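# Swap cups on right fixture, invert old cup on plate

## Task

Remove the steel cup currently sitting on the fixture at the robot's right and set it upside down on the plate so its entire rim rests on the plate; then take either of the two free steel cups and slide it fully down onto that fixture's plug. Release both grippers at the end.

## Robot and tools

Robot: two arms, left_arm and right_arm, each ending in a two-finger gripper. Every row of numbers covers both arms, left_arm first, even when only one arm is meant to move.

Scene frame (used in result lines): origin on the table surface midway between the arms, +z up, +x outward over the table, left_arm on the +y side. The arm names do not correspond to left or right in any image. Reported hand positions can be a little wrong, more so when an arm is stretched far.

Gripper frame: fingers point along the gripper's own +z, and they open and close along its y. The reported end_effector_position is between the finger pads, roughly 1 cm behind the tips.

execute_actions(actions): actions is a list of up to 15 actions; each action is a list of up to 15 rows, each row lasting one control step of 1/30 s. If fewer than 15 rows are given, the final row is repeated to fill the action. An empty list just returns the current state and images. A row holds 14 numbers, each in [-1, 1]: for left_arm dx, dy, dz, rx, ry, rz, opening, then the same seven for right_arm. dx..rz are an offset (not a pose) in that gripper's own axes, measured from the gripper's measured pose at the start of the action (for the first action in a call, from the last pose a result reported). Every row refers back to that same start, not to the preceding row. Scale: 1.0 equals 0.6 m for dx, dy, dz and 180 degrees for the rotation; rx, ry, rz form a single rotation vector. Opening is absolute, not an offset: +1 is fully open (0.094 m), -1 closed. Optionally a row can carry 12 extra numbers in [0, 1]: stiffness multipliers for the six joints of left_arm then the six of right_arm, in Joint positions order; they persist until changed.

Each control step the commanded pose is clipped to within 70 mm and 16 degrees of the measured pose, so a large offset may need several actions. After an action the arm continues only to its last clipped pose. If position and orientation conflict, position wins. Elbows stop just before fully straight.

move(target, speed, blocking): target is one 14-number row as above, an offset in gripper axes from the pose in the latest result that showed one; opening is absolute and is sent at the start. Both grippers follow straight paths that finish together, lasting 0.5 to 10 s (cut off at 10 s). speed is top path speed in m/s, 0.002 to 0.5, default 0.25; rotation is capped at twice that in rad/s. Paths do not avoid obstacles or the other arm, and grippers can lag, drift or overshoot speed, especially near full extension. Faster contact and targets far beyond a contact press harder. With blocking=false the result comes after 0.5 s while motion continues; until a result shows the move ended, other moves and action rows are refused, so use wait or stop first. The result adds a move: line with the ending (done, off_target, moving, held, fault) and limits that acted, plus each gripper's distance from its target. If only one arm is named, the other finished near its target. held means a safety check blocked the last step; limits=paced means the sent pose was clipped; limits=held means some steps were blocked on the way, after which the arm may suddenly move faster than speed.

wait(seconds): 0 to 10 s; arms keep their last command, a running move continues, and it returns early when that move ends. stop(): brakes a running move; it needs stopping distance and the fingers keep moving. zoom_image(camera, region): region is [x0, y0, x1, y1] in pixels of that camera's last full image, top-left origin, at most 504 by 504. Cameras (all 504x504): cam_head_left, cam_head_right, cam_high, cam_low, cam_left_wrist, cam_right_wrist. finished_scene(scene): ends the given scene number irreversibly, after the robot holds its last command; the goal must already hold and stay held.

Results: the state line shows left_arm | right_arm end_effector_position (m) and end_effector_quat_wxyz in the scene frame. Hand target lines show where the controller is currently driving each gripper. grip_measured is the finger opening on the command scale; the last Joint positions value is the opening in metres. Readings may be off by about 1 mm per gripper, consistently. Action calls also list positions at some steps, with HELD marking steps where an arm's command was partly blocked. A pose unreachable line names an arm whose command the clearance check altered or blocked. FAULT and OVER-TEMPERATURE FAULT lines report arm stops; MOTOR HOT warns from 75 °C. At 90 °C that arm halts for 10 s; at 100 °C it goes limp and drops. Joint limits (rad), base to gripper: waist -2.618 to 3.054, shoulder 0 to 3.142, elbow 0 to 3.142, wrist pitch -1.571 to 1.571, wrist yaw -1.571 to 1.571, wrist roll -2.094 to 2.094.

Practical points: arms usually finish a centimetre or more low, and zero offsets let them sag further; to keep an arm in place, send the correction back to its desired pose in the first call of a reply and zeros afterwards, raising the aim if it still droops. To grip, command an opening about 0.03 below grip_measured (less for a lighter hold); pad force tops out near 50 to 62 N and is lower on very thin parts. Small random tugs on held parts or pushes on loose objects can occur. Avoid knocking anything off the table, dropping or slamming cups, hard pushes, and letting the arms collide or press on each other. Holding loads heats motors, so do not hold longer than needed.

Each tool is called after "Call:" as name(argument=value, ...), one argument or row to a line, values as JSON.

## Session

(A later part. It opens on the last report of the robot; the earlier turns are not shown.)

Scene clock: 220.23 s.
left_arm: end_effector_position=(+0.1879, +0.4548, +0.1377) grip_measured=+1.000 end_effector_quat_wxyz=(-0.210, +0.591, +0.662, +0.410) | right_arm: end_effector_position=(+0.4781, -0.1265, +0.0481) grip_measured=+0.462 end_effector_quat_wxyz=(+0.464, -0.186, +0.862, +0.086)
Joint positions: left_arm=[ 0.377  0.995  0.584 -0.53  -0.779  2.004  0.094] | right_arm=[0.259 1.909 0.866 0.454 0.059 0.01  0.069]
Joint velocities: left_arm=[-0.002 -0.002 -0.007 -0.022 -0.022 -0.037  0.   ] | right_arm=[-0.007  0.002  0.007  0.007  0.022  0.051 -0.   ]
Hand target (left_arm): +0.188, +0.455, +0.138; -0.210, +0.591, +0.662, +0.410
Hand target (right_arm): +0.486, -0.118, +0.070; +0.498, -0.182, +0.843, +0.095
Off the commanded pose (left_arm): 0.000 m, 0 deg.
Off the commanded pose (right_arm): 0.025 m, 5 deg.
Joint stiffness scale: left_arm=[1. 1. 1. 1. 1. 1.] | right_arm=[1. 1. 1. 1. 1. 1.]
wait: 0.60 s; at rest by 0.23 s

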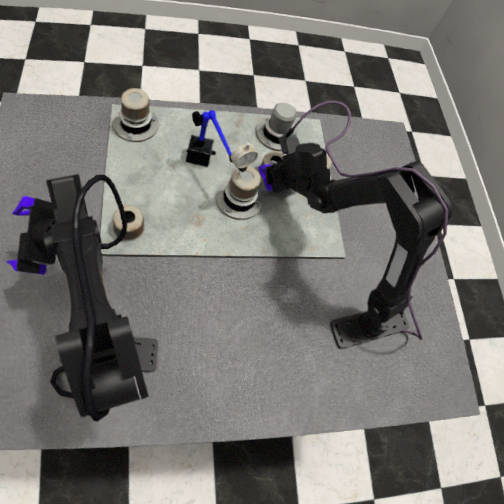

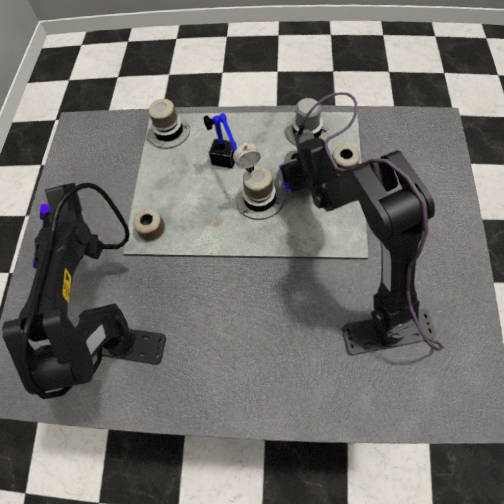

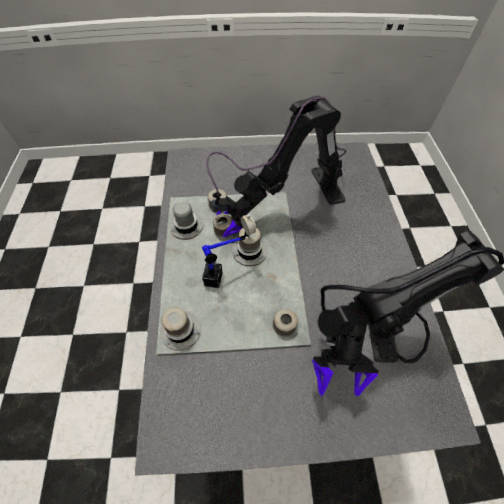

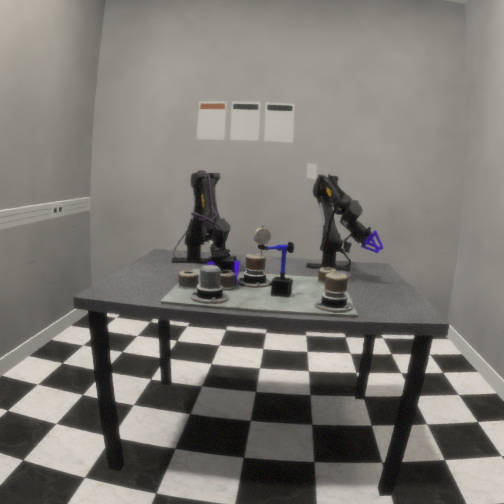

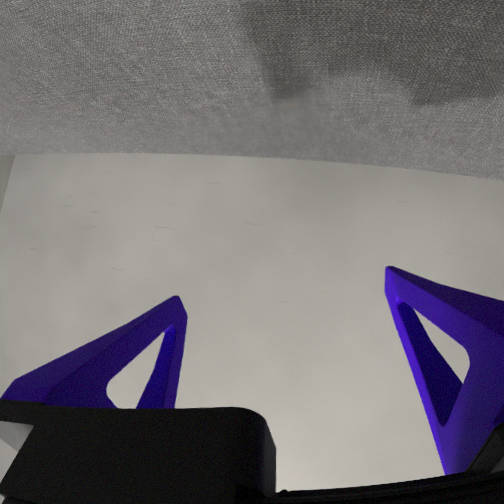

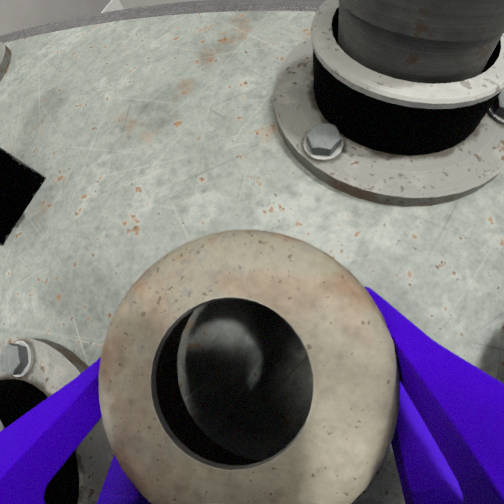

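Call:
execute_actions(
  actions=[
    [[0,0,0,0,0,0,1,-0.0399,0.0063,-0.0016,-0.0003,-0.0265,0.0012,0.425],[0,0,0,0,0,0,1,-0.0394,0.0064,-0.0008,-0.0003,-0.0266,0.0012,0.425],[0,0,0,0,0,0,1,-0.0389,0.0064,0.0001,-0.0003,-0.0267,0.0012,0.425],[0,0,0,0,0,0,1,-0.0384,0.0065,0.0010,-0.0003,-0.0268,0.0012,0.425],[0,0,0,0,0,0,1,-0.0379,0.0065,0.0018,-0.0003,-0.0269,0.0012,0.425],[0,0,0,0,0,0,1,-0.0374,0.0066,0.0027,-0.0003,-0.0270,0.0012,0.425],[0,0,0,0,0,0,1,-0.0369,0.0066,0.0036,-0.0003,-0.0271,0.0012,0.425],[0,0,0,0,0,0,1,-0.0365,0.0067,0.0044,-0.0003,-0.0273,0.0012,0.425],[0,0,0,0,0,0,1,-0.0360,0.0067,0.0053,-0.0003,-0.0274,0.0012,0.425],[0,0,0,0,0,0,1,-0.0355,0.0068,0.0062,-0.0003,-0.0275,0.0012,0.425],[0,0,0,0,0,0,1,-0.0350,0.0068,0.0070,-0.0003,-0.0276,0.0012,0.425],[0,0,0,0,0,0,1,-0.0345,0.0069,0.0079,-0.0003,-0.0277,0.0012,0.425],[0,0,0,0,0,0,1,-0.0340,0.0069,0.0088,-0.0003,-0.0278,0.0012,0.425],[0,0,0,0,0,0,1,-0.0335,0.0070,0.0096,-0.0003,-0.0279,0.0012,0.425],[0,0,0,0,0,0,1,-0.0330,0.0070,0.0105,-0.0003,-0.0280,0.0012,0.425]],
  ],
)

Call:
wait(
  seconds=0.5,
)

Scene clock: 239.57 s.
left_arm: end_effector_position=(+0.1880, +0.4547, +0.1376) grip_measured=+1.000 end_effector_quat_wxyz=(-0.209, +0.591, +0.662, +0.410) | right_arm: end_effector_position=(+0.4811, -0.1251, +0.0430) grip_measured=+0.462 end_effector_quat_wxyz=(+0.469, -0.185, +0.859, +0.087)
Joint positions: left_arm=[ 0.377  0.995  0.584 -0.53  -0.778  2.004  0.094] | right_arm=[0.259 1.938 0.866 0.494 0.059 0.011 0.069]
Joint velocities: left_arm=[ 0.002 -0.022 -0.012 -0.037  0.007  0.007  0.   ] | right_arm=[-0.007  0.022 -0.002  0.051 -0.022  0.007  0.   ]
Hand target (left_arm): +0.188, +0.455, +0.138; -0.209, +0.591, +0.662, +0.410
Hand target (right_arm): +0.490, -0.116, +0.061; +0.500, -0.181, +0.841, +0.095
Off the commanded pose (left_arm): 0.000 m, 0 deg.
Off the commanded pose (right_arm): 0.023 m, 4 deg.
Joint stiffness scale: left_arm=[1. 1. 1. 1. 1. 1.] | right_arm=[1. 1. 1. 1. 1. 1.]
Step readings (end_effector_position):
0: left_arm (+0.1879, +0.4548, +0.1377) | right_arm (+0.4781, -0.1265, +0.0481)
1: left_arm (+0.1880, +0.4548, +0.1377) | right_arm (+0.4782, -0.1265, +0.0482)
2: left_arm (+0.1880, +0.4548, +0.1377) | right_arm (+0.4783, -0.1264, +0.0484)
4: left_arm (+0.1880, +0.4548, +0.1377) | right_arm (+0.4788, -0.1262, +0.0484)
8: left_arm (+0.1880, +0.4548, +0.1377) | right_arm (+0.4791, -0.1260, +0.0446)
15: end_effector_position above

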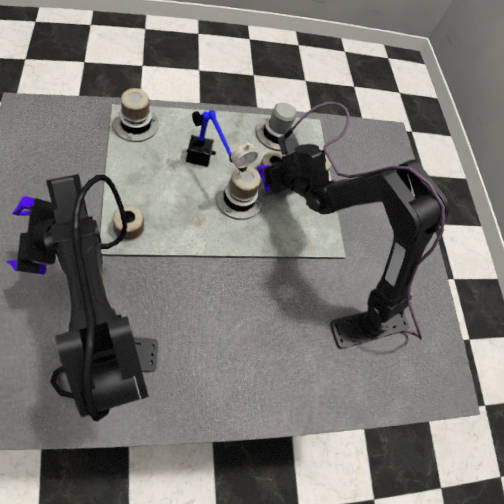

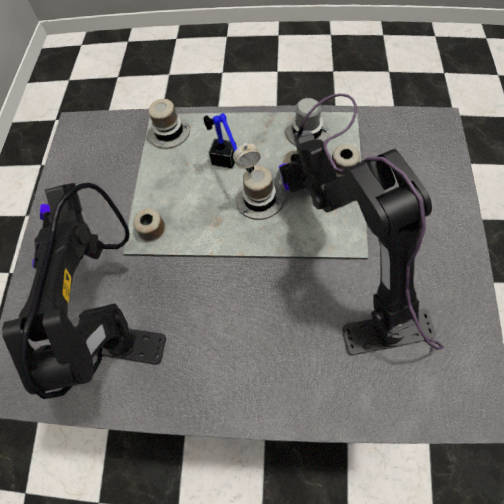

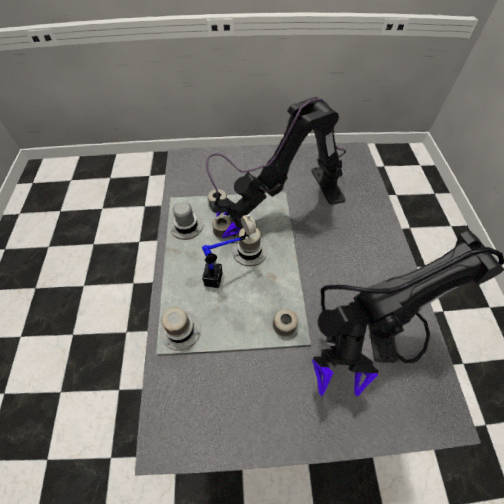

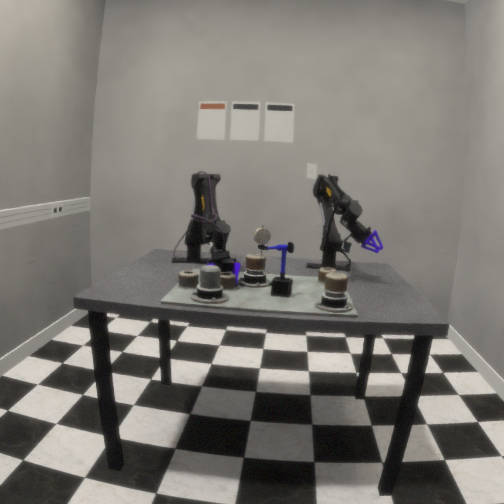

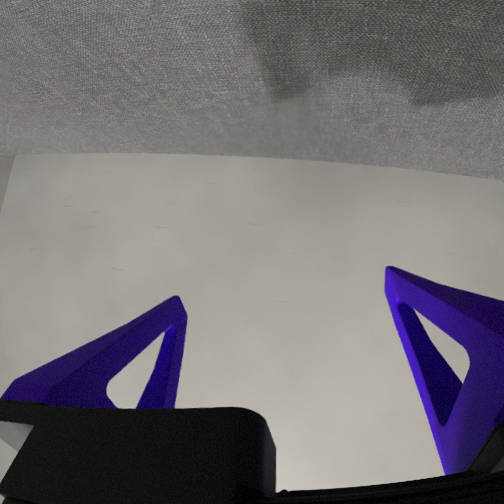

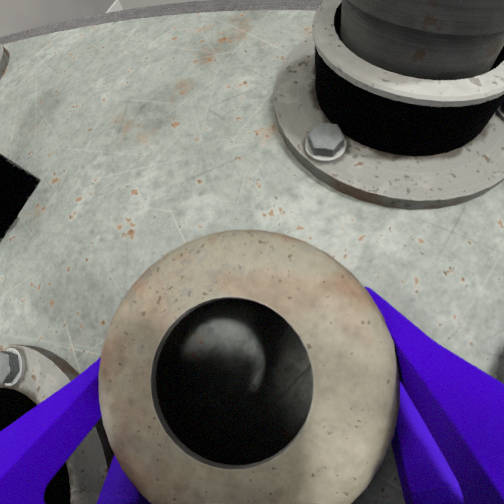

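Scene clock: 240.07 s.
left_arm: end_effector_position=(+0.1880, +0.4547, +0.1376) grip_measured=+1.000 end_effector_quat_wxyz=(-0.209, +0.591, +0.662, +0.410) | right_arm: end_effector_position=(+0.4823, -0.1245, +0.0436) grip_measured=+0.462 end_effector_quat_wxyz=(+0.472, -0.185, +0.857, +0.088)
Joint positions: left_arm=[ 0.377  0.995  0.584 -0.53  -0.778  2.004  0.094] | right_arm=[0.259 1.942 0.866 0.506 0.059 0.011 0.069]
Joint velocities: left_arm=[-0.002 -0.007  0.002 -0.007 -0.007  0.007  0.   ] | right_arm=[-0.032 -0.002  0.012 -0.007  0.022 -0.007  0.   ]
Hand target (left_arm): +0.188, +0.455, +0.138; -0.210, +0.591, +0.662, +0.410
Hand target (right_arm): +0.490, -0.116, +0.061; +0.500, -0.181, +0.841, +0.096
Off the commanded pose (left_arm): 0.000 m, 0 deg.
Off the commanded pose (right_arm): 0.021 m, 4 deg.
Joint stiffness scale: left_arm=[1. 1. 1. 1. 1. 1.] | right_arm=[1. 1. 1. 1. 1. 1.]
wait: 0.50 s; at rest by 0.17 s

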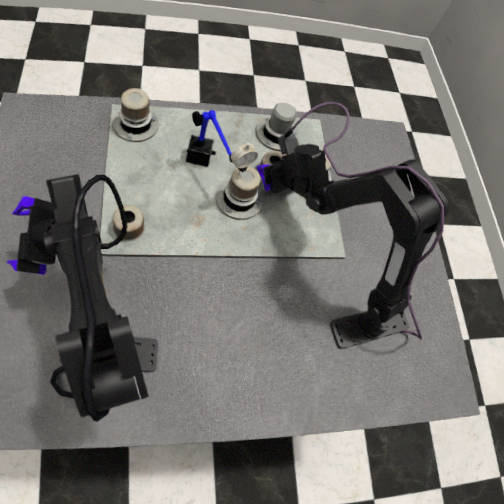

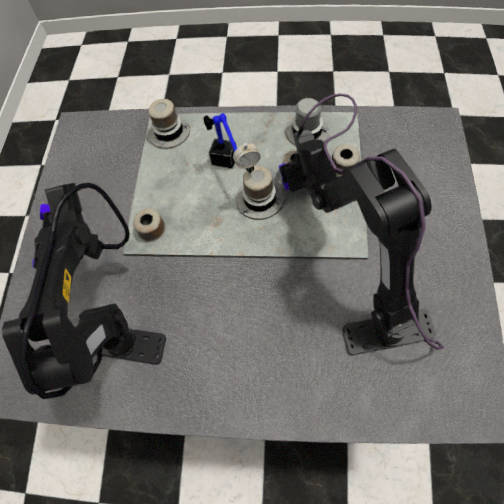

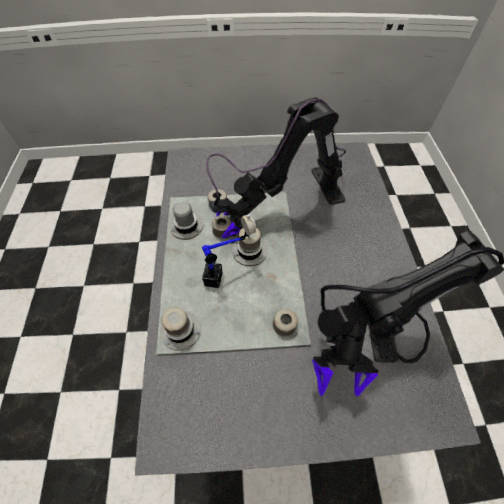

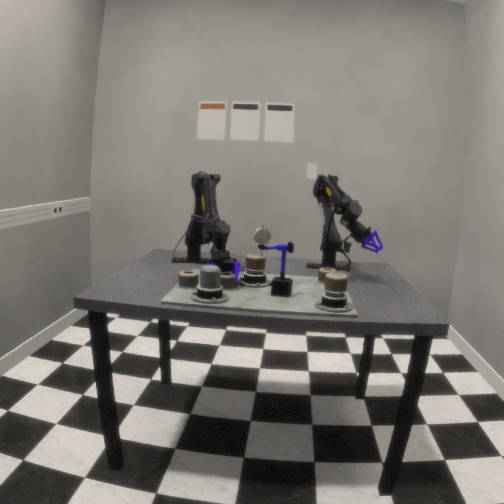

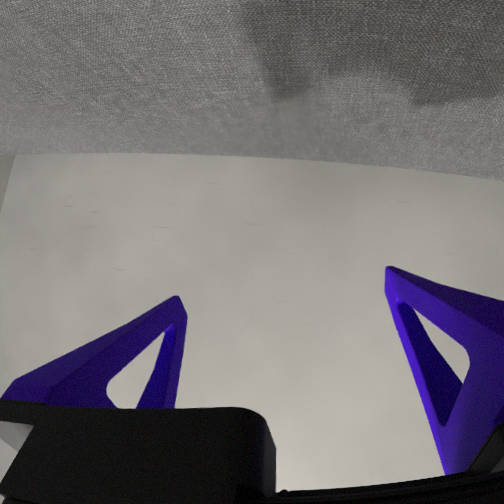

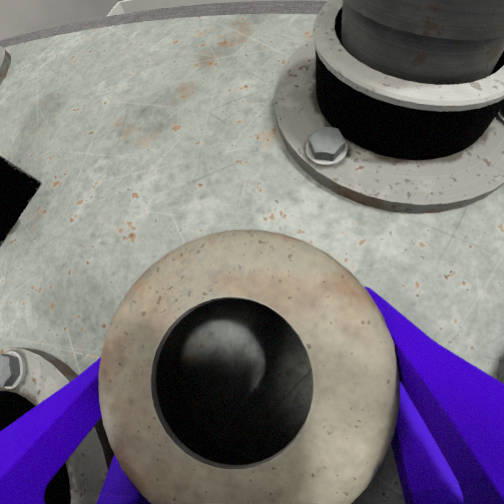

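Call:
execute_actions(
  actions=[
    [[0,0,0,0,0,0,1,-0.0321,0.006,0.0006,-0.0002,-0.0199,0.001,0.425],[0,0,0,0,0,0,1,-0.0294,0.0055,0.0006,-0.0001,-0.0178,0.001,0.425],[0,0,0,0,0,0,1,-0.0266,0.005,0.0006,0,-0.0157,0.001,0.425],[0,0,0,0,0,0,1,-0.0238,0.0045,0.0006,0.0001,-0.0135,0.001,0.425],[0,0,0,0,0,0,1,-0.0211,0.004,0.0006,0.0002,-0.0114,0.001,0.425],[0,0,0,0,0,0,1,-0.0183,0.0035,0.0006,0.0003,-0.0093,0.001,0.425],[0,0,0,0,0,0,1,-0.0183,0.003,0.0006,0.0004,-0.0093,0.001,0.44],[0,0,0,0,0,0,1,-0.0183,0.003,0.0006,0.0004,-0.0093,0.001,0.455],[0,0,0,0,0,0,1,-0.0183,0.003,0.0006,0.0004,-0.0093,0.001,0.48],[0,0,0,0,0,0,1,-0.0183,0.003,0.0006,0.0004,-0.0093,0.001,0.53],[0,0,0,0,0,0,1,-0.0183,0.003,0.0006,0.0004,-0.0093,0.001,0.59],[0,0,0,0,0,0,1,-0.0183,0.003,0.0006,0.0004,-0.0093,0.001,0.65],[0,0,0,0,0,0,1,-0.0183,0.003,0.0006,0.0004,-0.0093,0.001,0.70],[0,0,0,0,0,0,1,-0.0183,0.003,0.0006,0.0004,-0.0093,0.001,0.75],[0,0,0,0,0,0,1,-0.0183,0.003,0.0006,0.0004,-0.0093,0.001,0.75]],
    [[0,0,0,0,0,0,1,-0.0196,0.003,-0.0003,0,-0.0095,0,0.75],[0,0,0,0,0,0,1,-0.0231,0.0027,-0.0029,0,-0.0100,0,0.75],[0,0,0,0,0,0,1,-0.0286,0.0024,-0.0069,0,-0.0108,0,0.75],[0,0,0,0,0,0,1,-0.0356,0.0019,-0.0121,0,-0.0118,0,0.75],[0,0,0,0,0,0,1,-0.0439,0.0014,-0.0181,0,-0.0128,0,0.75],[0,0,0,0,0,0,1,-0.0530,0.0009,-0.0248,0,-0.0135,0,0.75],[0,0,0,0,0,0,1,-0.0627,0.0003,-0.0319,0,-0.014,0,0.75],[0,0,0,0,0,0,1,-0.0726,-0.0003,-0.0392,0,-0.014,0,0.75],[0,0,0,0,0,0,1,-0.0823,-0.0009,-0.0463,0,-0.014,0,0.75],[0,0,0,0,0,0,1,-0.0914,-0.0014,-0.0530,0,-0.0135,0,0.75],[0,0,0,0,0,0,1,-0.0997,-0.0019,-0.0590,0,-0.013,0,0.75],[0,0,0,0,0,0,1,-0.1067,-0.0024,-0.0642,0,-0.0125,0,0.75],[0,0,0,0,0,0,1,-0.1122,-0.0027,-0.0682,0,-0.012,0,0.75],[0,0,0,0,0,0,1,-0.1157,-0.0029,-0.0708,0,-0.012,0,0.75],[0,0,0,0,0,0,1,-0.1170,-0.0030,-0.0717,0,-0.012,0,0.75]],
  ],
)

Scene clock: 261.57 s.
left_arm: end_effector_position=(+0.1881, +0.4546, +0.1376) grip_measured=+1.000 end_effector_quat_wxyz=(-0.209, +0.591, +0.662, +0.410) | right_arm: end_effector_position=(+0.4827, -0.1244, +0.1102) grip_measured=+0.747 end_effector_quat_wxyz=(+0.491, -0.181, +0.847, +0.093)
Joint positions: left_arm=[ 0.377  0.995  0.584 -0.53  -0.777  2.004  0.094] | right_arm=[0.259 1.767 0.926 0.316 0.06  0.011 0.082]
Joint velocities: left_arm=[-0.012  0.002 -0.012 -0.037  0.139  0.007  0.   ] | right_arm=[ 0.002 -0.335  0.325 -0.359  0.037  0.007 -0.001]
Hand target (left_arm): +0.188, +0.455, +0.138; -0.209, +0.591, +0.662, +0.410
Hand target (right_arm): +0.484, -0.124, +0.126; +0.490, -0.182, +0.847, +0.092
Off the commanded pose (left_arm): 0.000 m, 0 deg.
Off the commanded pose (right_arm): 0.016 m, 0 deg.
Joint stiffness scale: left_arm=[1. 1. 1. 1. 1. 1.] | right_arm=[1. 1. 1. 1. 1. 1.]
Step readings (end_effector_position; steps 1 to 15: 1st action; 16 to 30: 2nd action):
0: left_arm (+0.1880, +0.4547, +0.1376) | right_arm (+0.4823, -0.1245, +0.0436)
1: left_arm (+0.1880, +0.4547, +0.1376) | right_arm (+0.4823, -0.1245, +0.0436)
2: left_arm (+0.1880, +0.4547, +0.1376) | right_arm (+0.4823, -0.1245, +0.0436)
4: left_arm (+0.1880, +0.4547, +0.1376) | right_arm (+0.4823, -0.1245, +0.0434)
8: left_arm (+0.1881, +0.4547, +0.1376) | right_arm (+0.4822, -0.1246, +0.0432)
15: left_arm (+0.1881, +0.4547, +0.1376) | right_arm (+0.4822, -0.1246, +0.0433)
16: left_arm (+0.1881, +0.4547, +0.1376) | right_arm (+0.4822, -0.1246, +0.0433)
17: left_arm (+0.1881, +0.4547, +0.1376) | right_arm (+0.4822, -0.1246, +0.0433)
19: left_arm (+0.1881, +0.4547, +0.1376) | right_arm (+0.4818, -0.1248, +0.0430)
23: left_arm (+0.1881, +0.4546, +0.1376) | right_arm (+0.4781, -0.1267, +0.0524)
30: end_effector_position above

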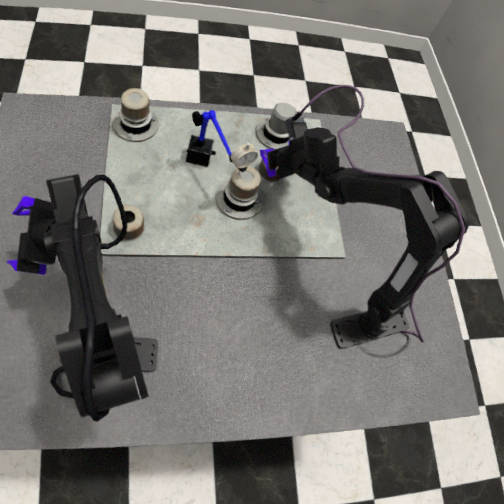

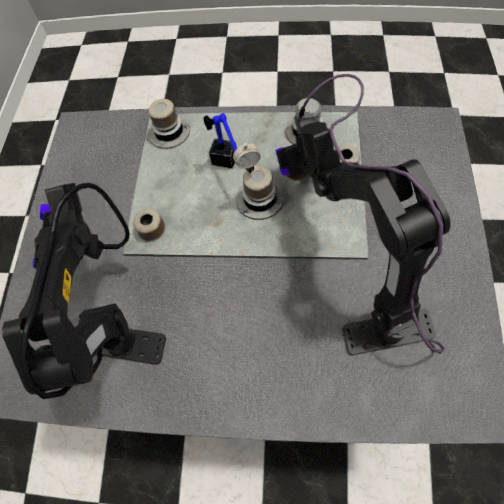

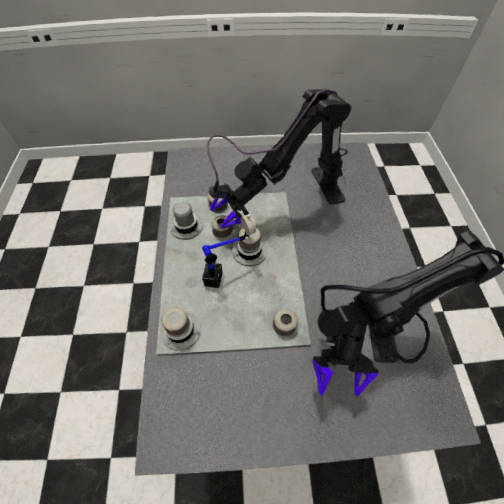

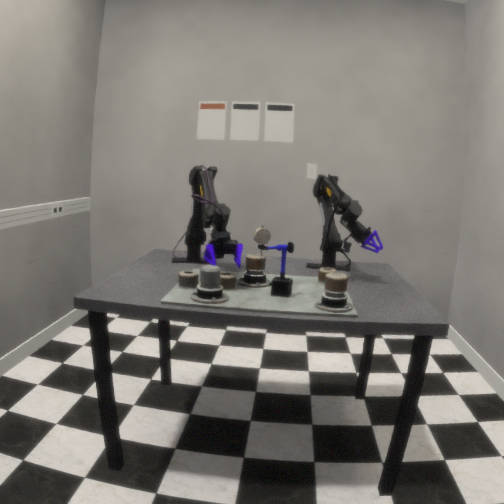

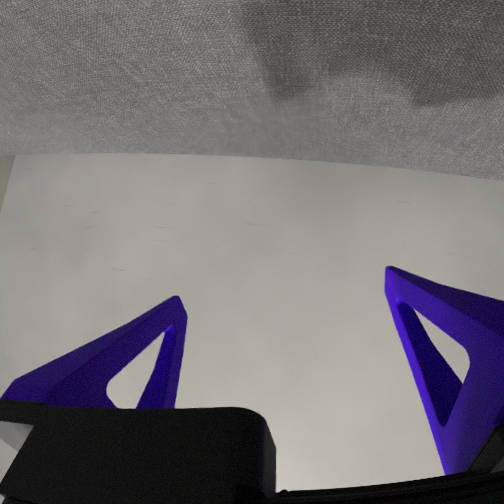

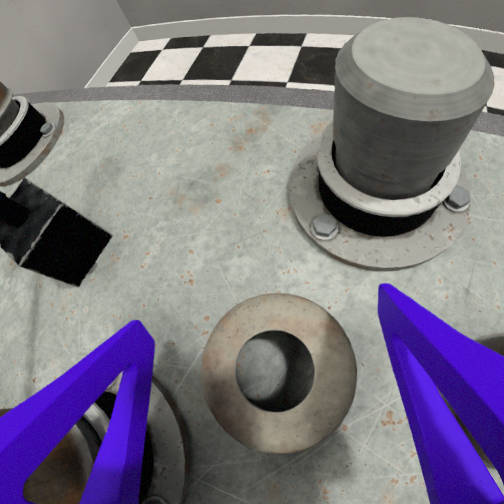

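Call:
move(
  target=[0,0,0,0,0,0,1, 0.0265,-0.2025,-0.0436,0.0713,0.0112,0.0427,0.85],
  speed=0.18,
)

Call:
zoom_image(
  camera="cam_right_wrist",
  region=[150,250,400,500],
)

Call:
zoom_image(
  camera="cam_low",
  region=[155,220,245,310],
)

Scene clock: 272.23 s.
left_arm: end_effector_position=(+0.1881, +0.4546, +0.1375) grip_measured=+1.000 end_effector_quat_wxyz=(-0.209, +0.591, +0.662, +0.410) | right_arm: end_effector_position=(+0.5020, -0.2469, +0.0981) grip_measured=+0.847 end_effector_quat_wxyz=(+0.468, -0.075, +0.880, +0.024)
Joint positions: left_arm=[ 0.377  0.995  0.584 -0.53  -0.777  2.004  0.094] | right_arm=[0.009 1.723 0.884 0.243 0.067 0.011 0.087]
Joint velocities: left_arm=[ 0.017 -0.002  0.007  0.066 -0.007  0.037  0.   ] | right_arm=[ 0.007 -0.017 -0.002  0.066 -0.022 -0.022  0.   ]
Hand target (left_arm): +0.188, +0.455, +0.138; -0.209, +0.591, +0.662, +0.410
Hand target (right_arm): +0.503, -0.249, +0.112; +0.486, -0.072, +0.871, +0.024
Off the commanded pose (left_arm): 0.000 m, 0 deg.
Off the commanded pose (right_arm): 0.014 m, 2 deg.
Joint stiffness scale: left_arm=[1. 1. 1. 1. 1. 1.] | right_arm=[1. 1. 1. 1. 1. 1.]
move: off_target (right_arm)

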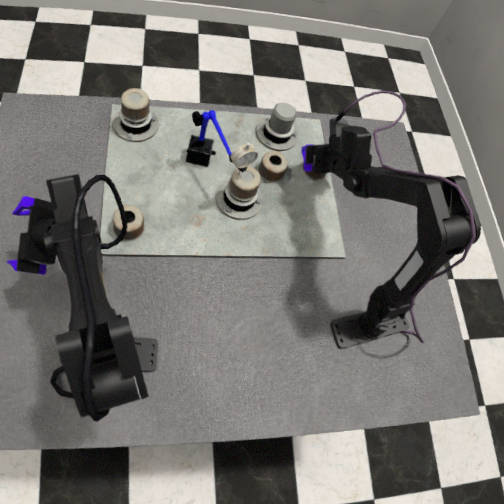

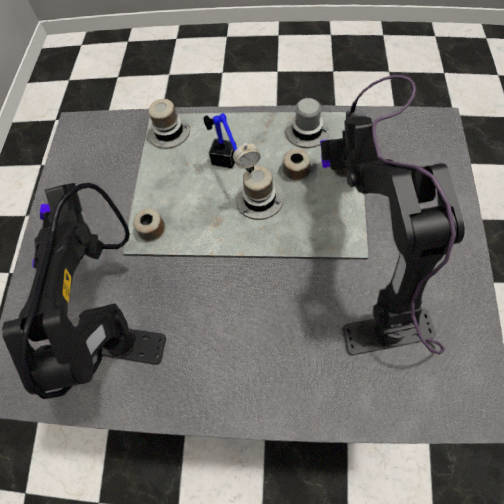

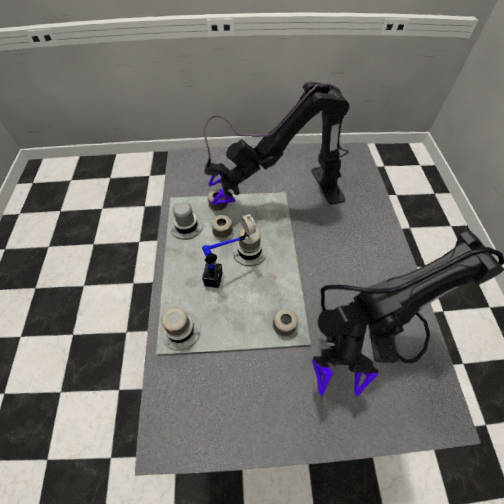

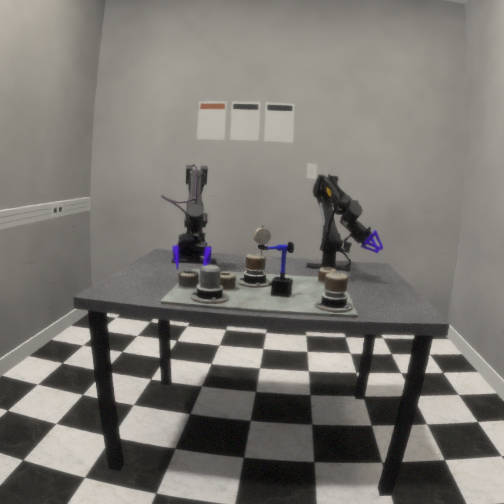

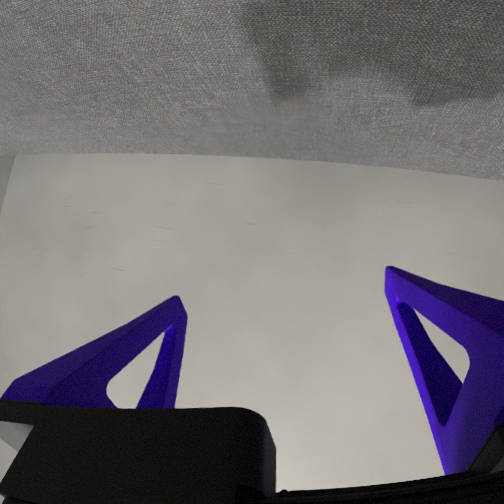

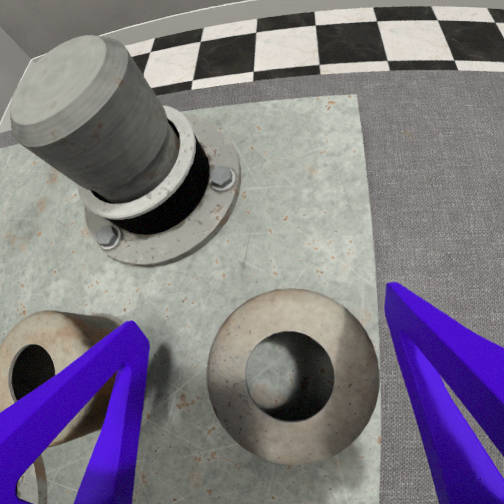

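Region (150, 250, 400, 500) of cam_right_wrist's 504x504 image, scaled by 2.016, with more detail than that image has.

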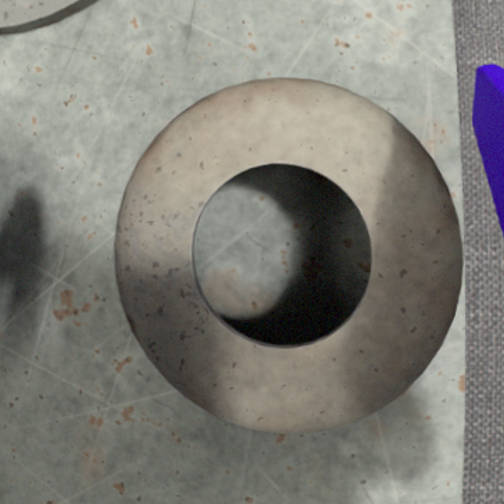

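Region (155, 220, 245, 310) of cam_low's 504x504 image, scaled by 5.600, with more detail than that image has.

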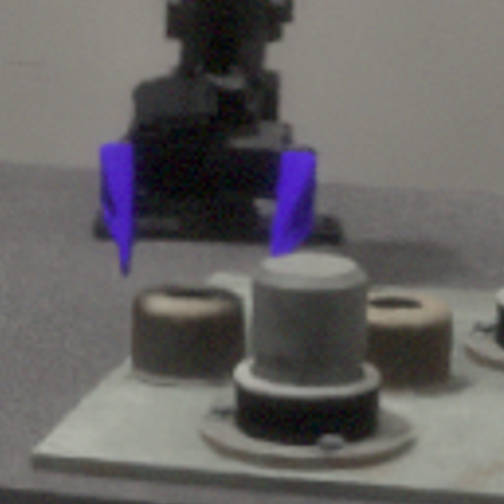

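Call:
move(
  target=[0,0,0,0,0,0,1, 0.064,-0.0173,0.0405,0.0066,-0.0129,0.0045,1],
  speed=0.06,
)

Call:
zoom_image(
  camera="cam_low",
  region=[155,220,245,310],
)

Scene clock: 291.30 s.
left_arm: end_effector_position=(+0.1882, +0.4546, +0.1375) grip_measured=+1.000 end_effector_quat_wxyz=(-0.209, +0.591, +0.662, +0.410) | right_arm: end_effector_position=(+0.4997, -0.2533, +0.0495) grip_measured=+0.999 end_effector_quat_wxyz=(+0.479, -0.069, +0.875, +0.022)
Joint positions: left_arm=[ 0.377  0.995  0.584 -0.53  -0.776  2.004  0.094] | right_arm=[-0.004  1.854  0.772  0.509  0.067  0.011  0.094]
Joint velocities: left_arm=[-0.012 -0.032 -0.012 -0.066  0.037  0.007  0.   ] | right_arm=[-0.027 -0.017 -0.012  0.037 -0.022 -0.007 -0.001]
Hand target (left_arm): +0.188, +0.455, +0.138; -0.209, +0.591, +0.662, +0.410
Hand target (right_arm): +0.502, -0.259, +0.052; +0.486, -0.064, +0.871, +0.019
Off the commanded pose (left_arm): 0.000 m, 0 deg.
Off the commanded pose (right_arm): 0.007 m, 1 deg.
Joint stiffness scale: left_arm=[1. 1. 1. 1. 1. 1.] | right_arm=[1. 1. 1. 1. 1. 1.]
move: done

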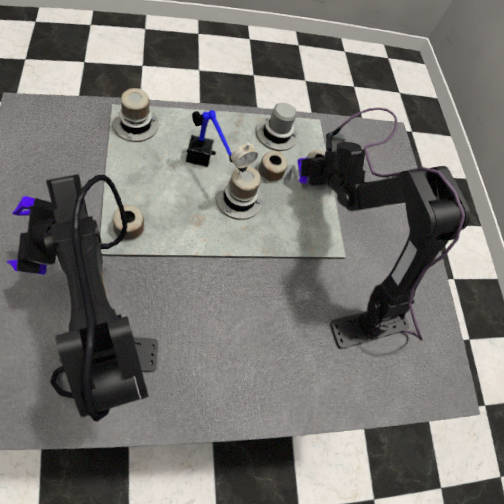

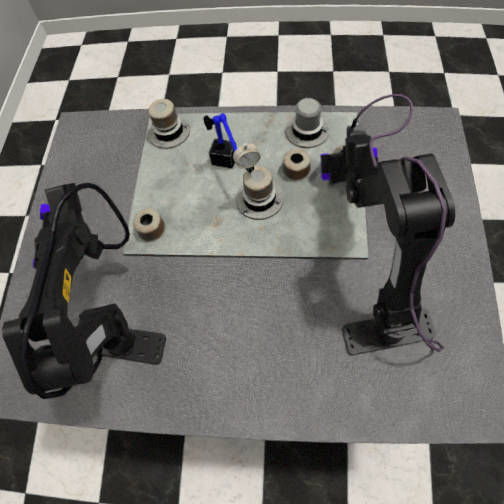

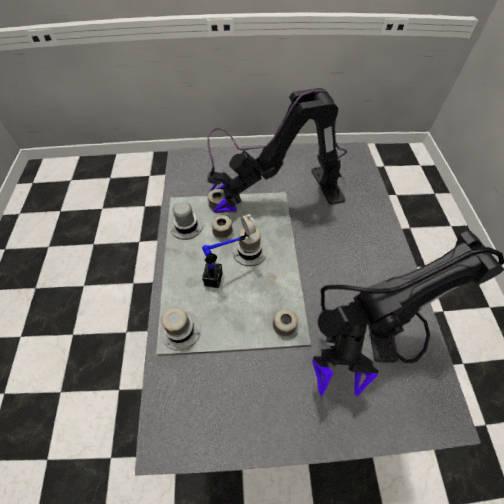

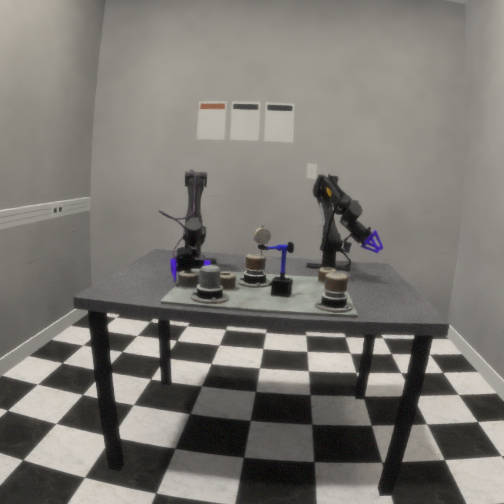

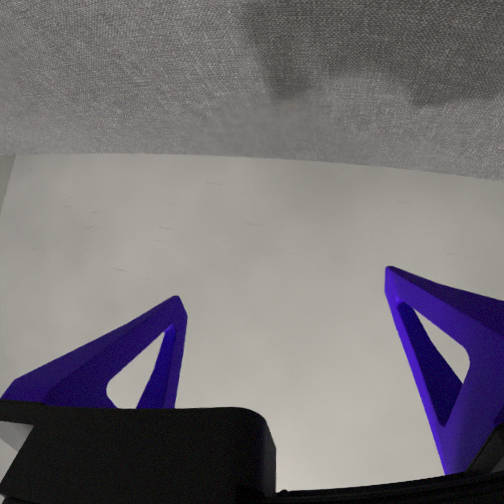

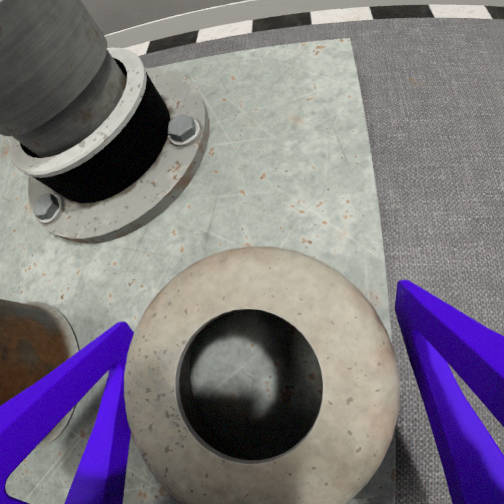

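Region (155, 220, 245, 310) of cam_low's 504x504 image, scaled by 5.600, with more detail than that image has.

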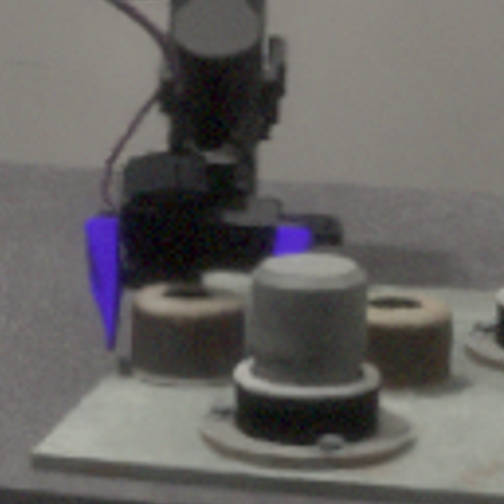

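Call:
execute_actions(
  actions=[],
)

Scene clock: 300.80 s.
left_arm: end_effector_position=(+0.1882, +0.4546, +0.1375) grip_measured=+1.000 end_effector_quat_wxyz=(-0.209, +0.591, +0.662, +0.410) | right_arm: end_effector_position=(+0.4999, -0.2532, +0.0498) grip_measured=+0.999 end_effector_quat_wxyz=(+0.479, -0.069, +0.875, +0.022)
Joint positions: left_arm=[ 0.377  0.995  0.584 -0.53  -0.776  2.004  0.094] | right_arm=[-0.004  1.854  0.772  0.511  0.067  0.011  0.094]
Joint velocities: left_arm=[-0.017 -0.007  0.002  0.037  0.007  0.051  0.   ] | right_arm=[ 0.002 -0.007 -0.002 -0.022 -0.007 -0.051 -0.001]
Hand target (left_arm): +0.188, +0.455, +0.138; -0.209, +0.591, +0.662, +0.410
Hand target (right_arm): +0.502, -0.259, +0.052; +0.486, -0.064, +0.871, +0.019
Off the commanded pose (left_arm): 0.000 m, 0 deg.
Off the commanded pose (right_arm): 0.007 m, 1 deg.
Joint stiffness scale: left_arm=[1. 1. 1. 1. 1. 1.] | right_arm=[1. 1. 1. 1. 1. 1.]

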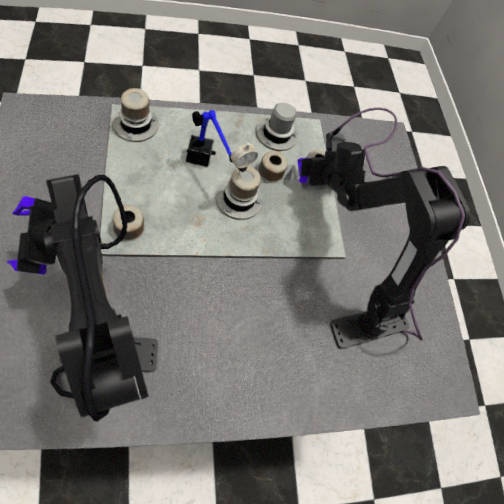

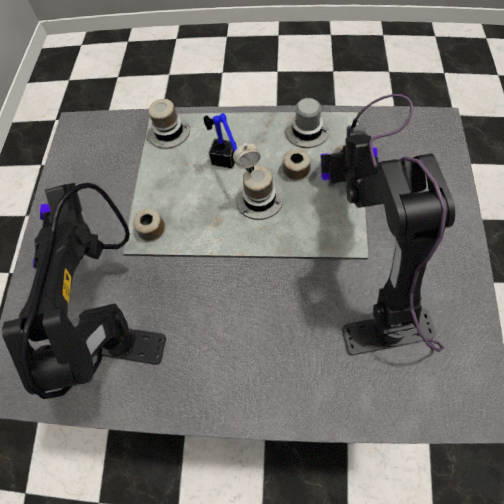

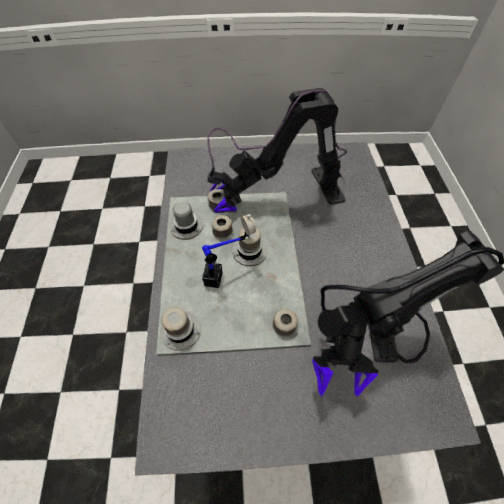

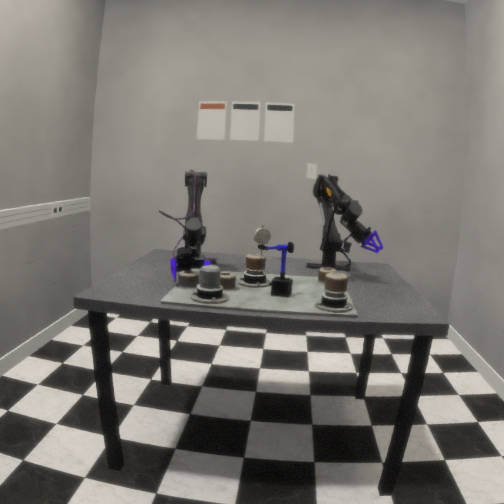

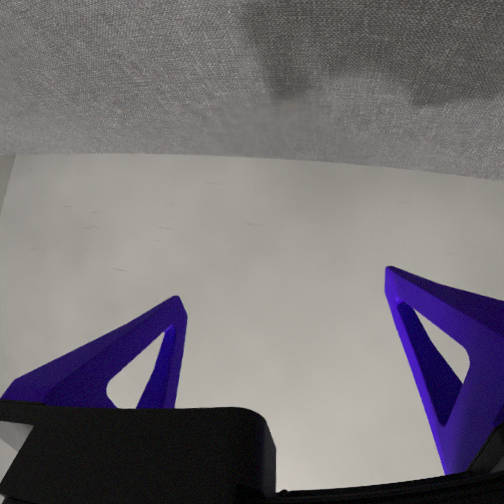

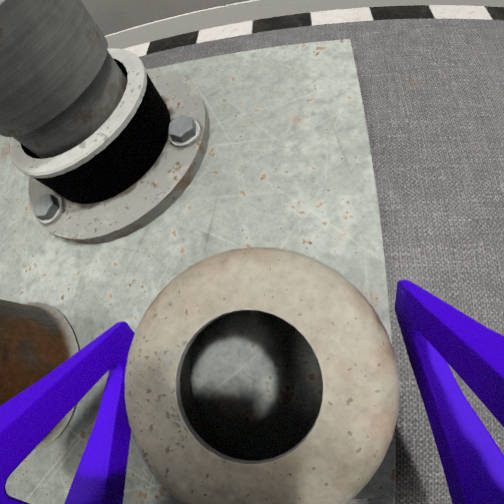

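Call:
execute_actions(
  actions=[
    [[0,0,0,0,0,0,1, -0.003,-0.011,0.0015,0.0038,-0.0045,0.002,1],[0,0,0,0,0,0,1, -0.002,-0.012,0.002,0.004,-0.004,0.0022,1],[0,0,0,0,0,0,1, -0.001,-0.0125,0.0024,0.0042,-0.0035,0.0024,1],[0,0,0,0,0,0,1, 0.0,-0.013,0.0028,0.0044,-0.003,0.0026,1],[0,0,0,0,0,0,1, 0.001,-0.0135,0.0031,0.0046,-0.0026,0.0028,1],[0,0,0,0,0,0,1, 0.002,-0.014,0.0034,0.0048,-0.0022,0.003,1],[0,0,0,0,0,0,1, 0.003,-0.0145,0.0037,0.005,-0.0019,0.0032,1],[0,0,0,0,0,0,1, 0.0035,-0.0149,0.0039,0.0051,-0.0016,0.0033,1]],
  ],
)

Scene clock: 320.67 s.
left_arm: end_effector_position=(+0.1882, +0.4545, +0.1375) grip_measured=+1.000 end_effector_quat_wxyz=(-0.209, +0.591, +0.662, +0.410) | right_arm: end_effector_position=(+0.5003, -0.2572, +0.0453) grip_measured=+0.999 end_effector_quat_wxyz=(+0.476, -0.066, +0.877, +0.020)
Joint positions: left_arm=[ 0.377  0.995  0.584 -0.53  -0.776  2.004  0.094] | right_arm=[-0.012  1.866  0.772  0.516  0.067  0.011  0.094]
Joint velocities: left_arm=[-0.002 -0.017  0.012  0.066  0.081 -0.007  0.   ] | right_arm=[ 0.012 -0.032  0.002  0.066 -0.051 -0.037  0.   ]
Hand target (left_arm): +0.188, +0.455, +0.137; -0.209, +0.591, +0.662, +0.410
Hand target (right_arm): +0.502, -0.262, +0.047; +0.482, -0.061, +0.874, +0.018
Off the commanded pose (left_arm): 0.000 m, 0 deg.
Off the commanded pose (right_arm): 0.005 m, 1 deg.
Joint stiffness scale: left_arm=[1. 1. 1. 1. 1. 1.] | right_arm=[1. 1. 1. 1. 1. 1.]
Step readings (end_effector_position):
0: left_arm (+0.1882, +0.4546, +0.1375) | right_arm (+0.4999, -0.2532, +0.0498)
1: left_arm (+0.1882, +0.4546, +0.1375) | right_arm (+0.4999, -0.2532, +0.0499)
2: left_arm (+0.1882, +0.4546, +0.1375) | right_arm (+0.5000, -0.2532, +0.0500)
4: left_arm (+0.1882, +0.4545, +0.1375) | right_arm (+0.5002, -0.2539, +0.0501)
8: left_arm (+0.1882, +0.4545, +0.1375) | right_arm (+0.5007, -0.2564, +0.0485)
15: end_effector_position above

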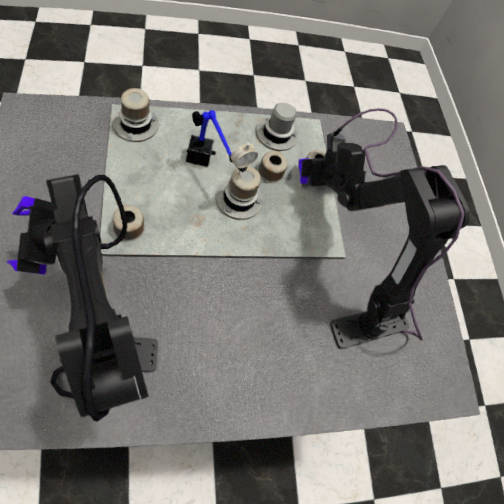

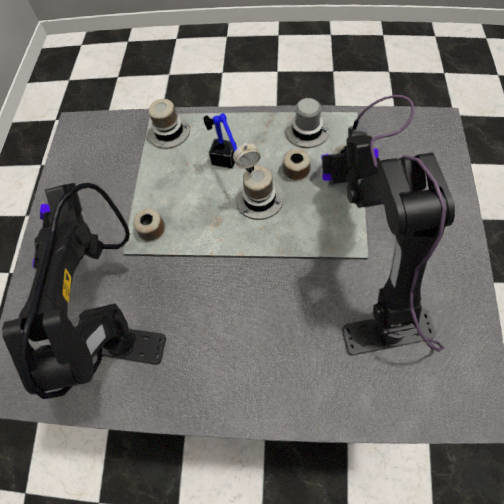

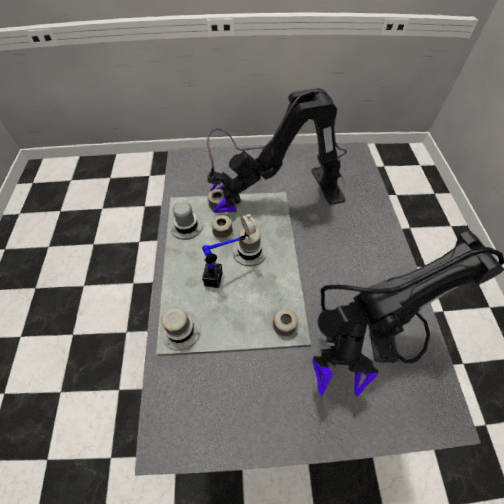

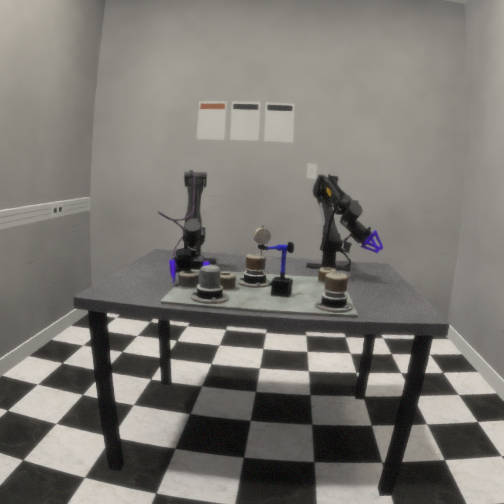

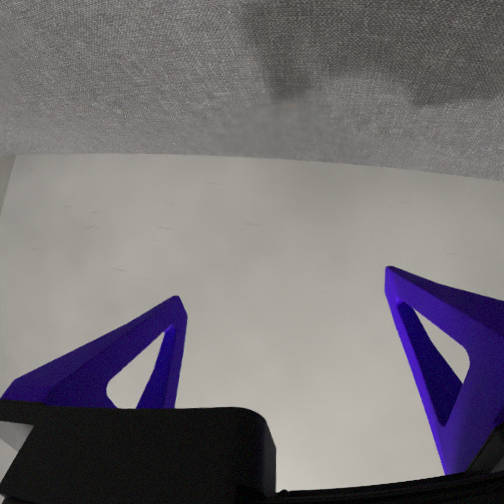

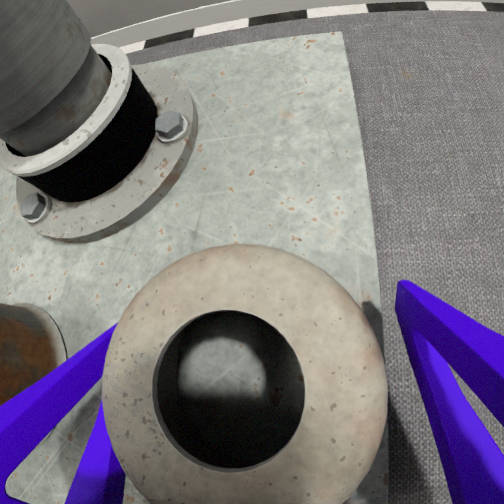

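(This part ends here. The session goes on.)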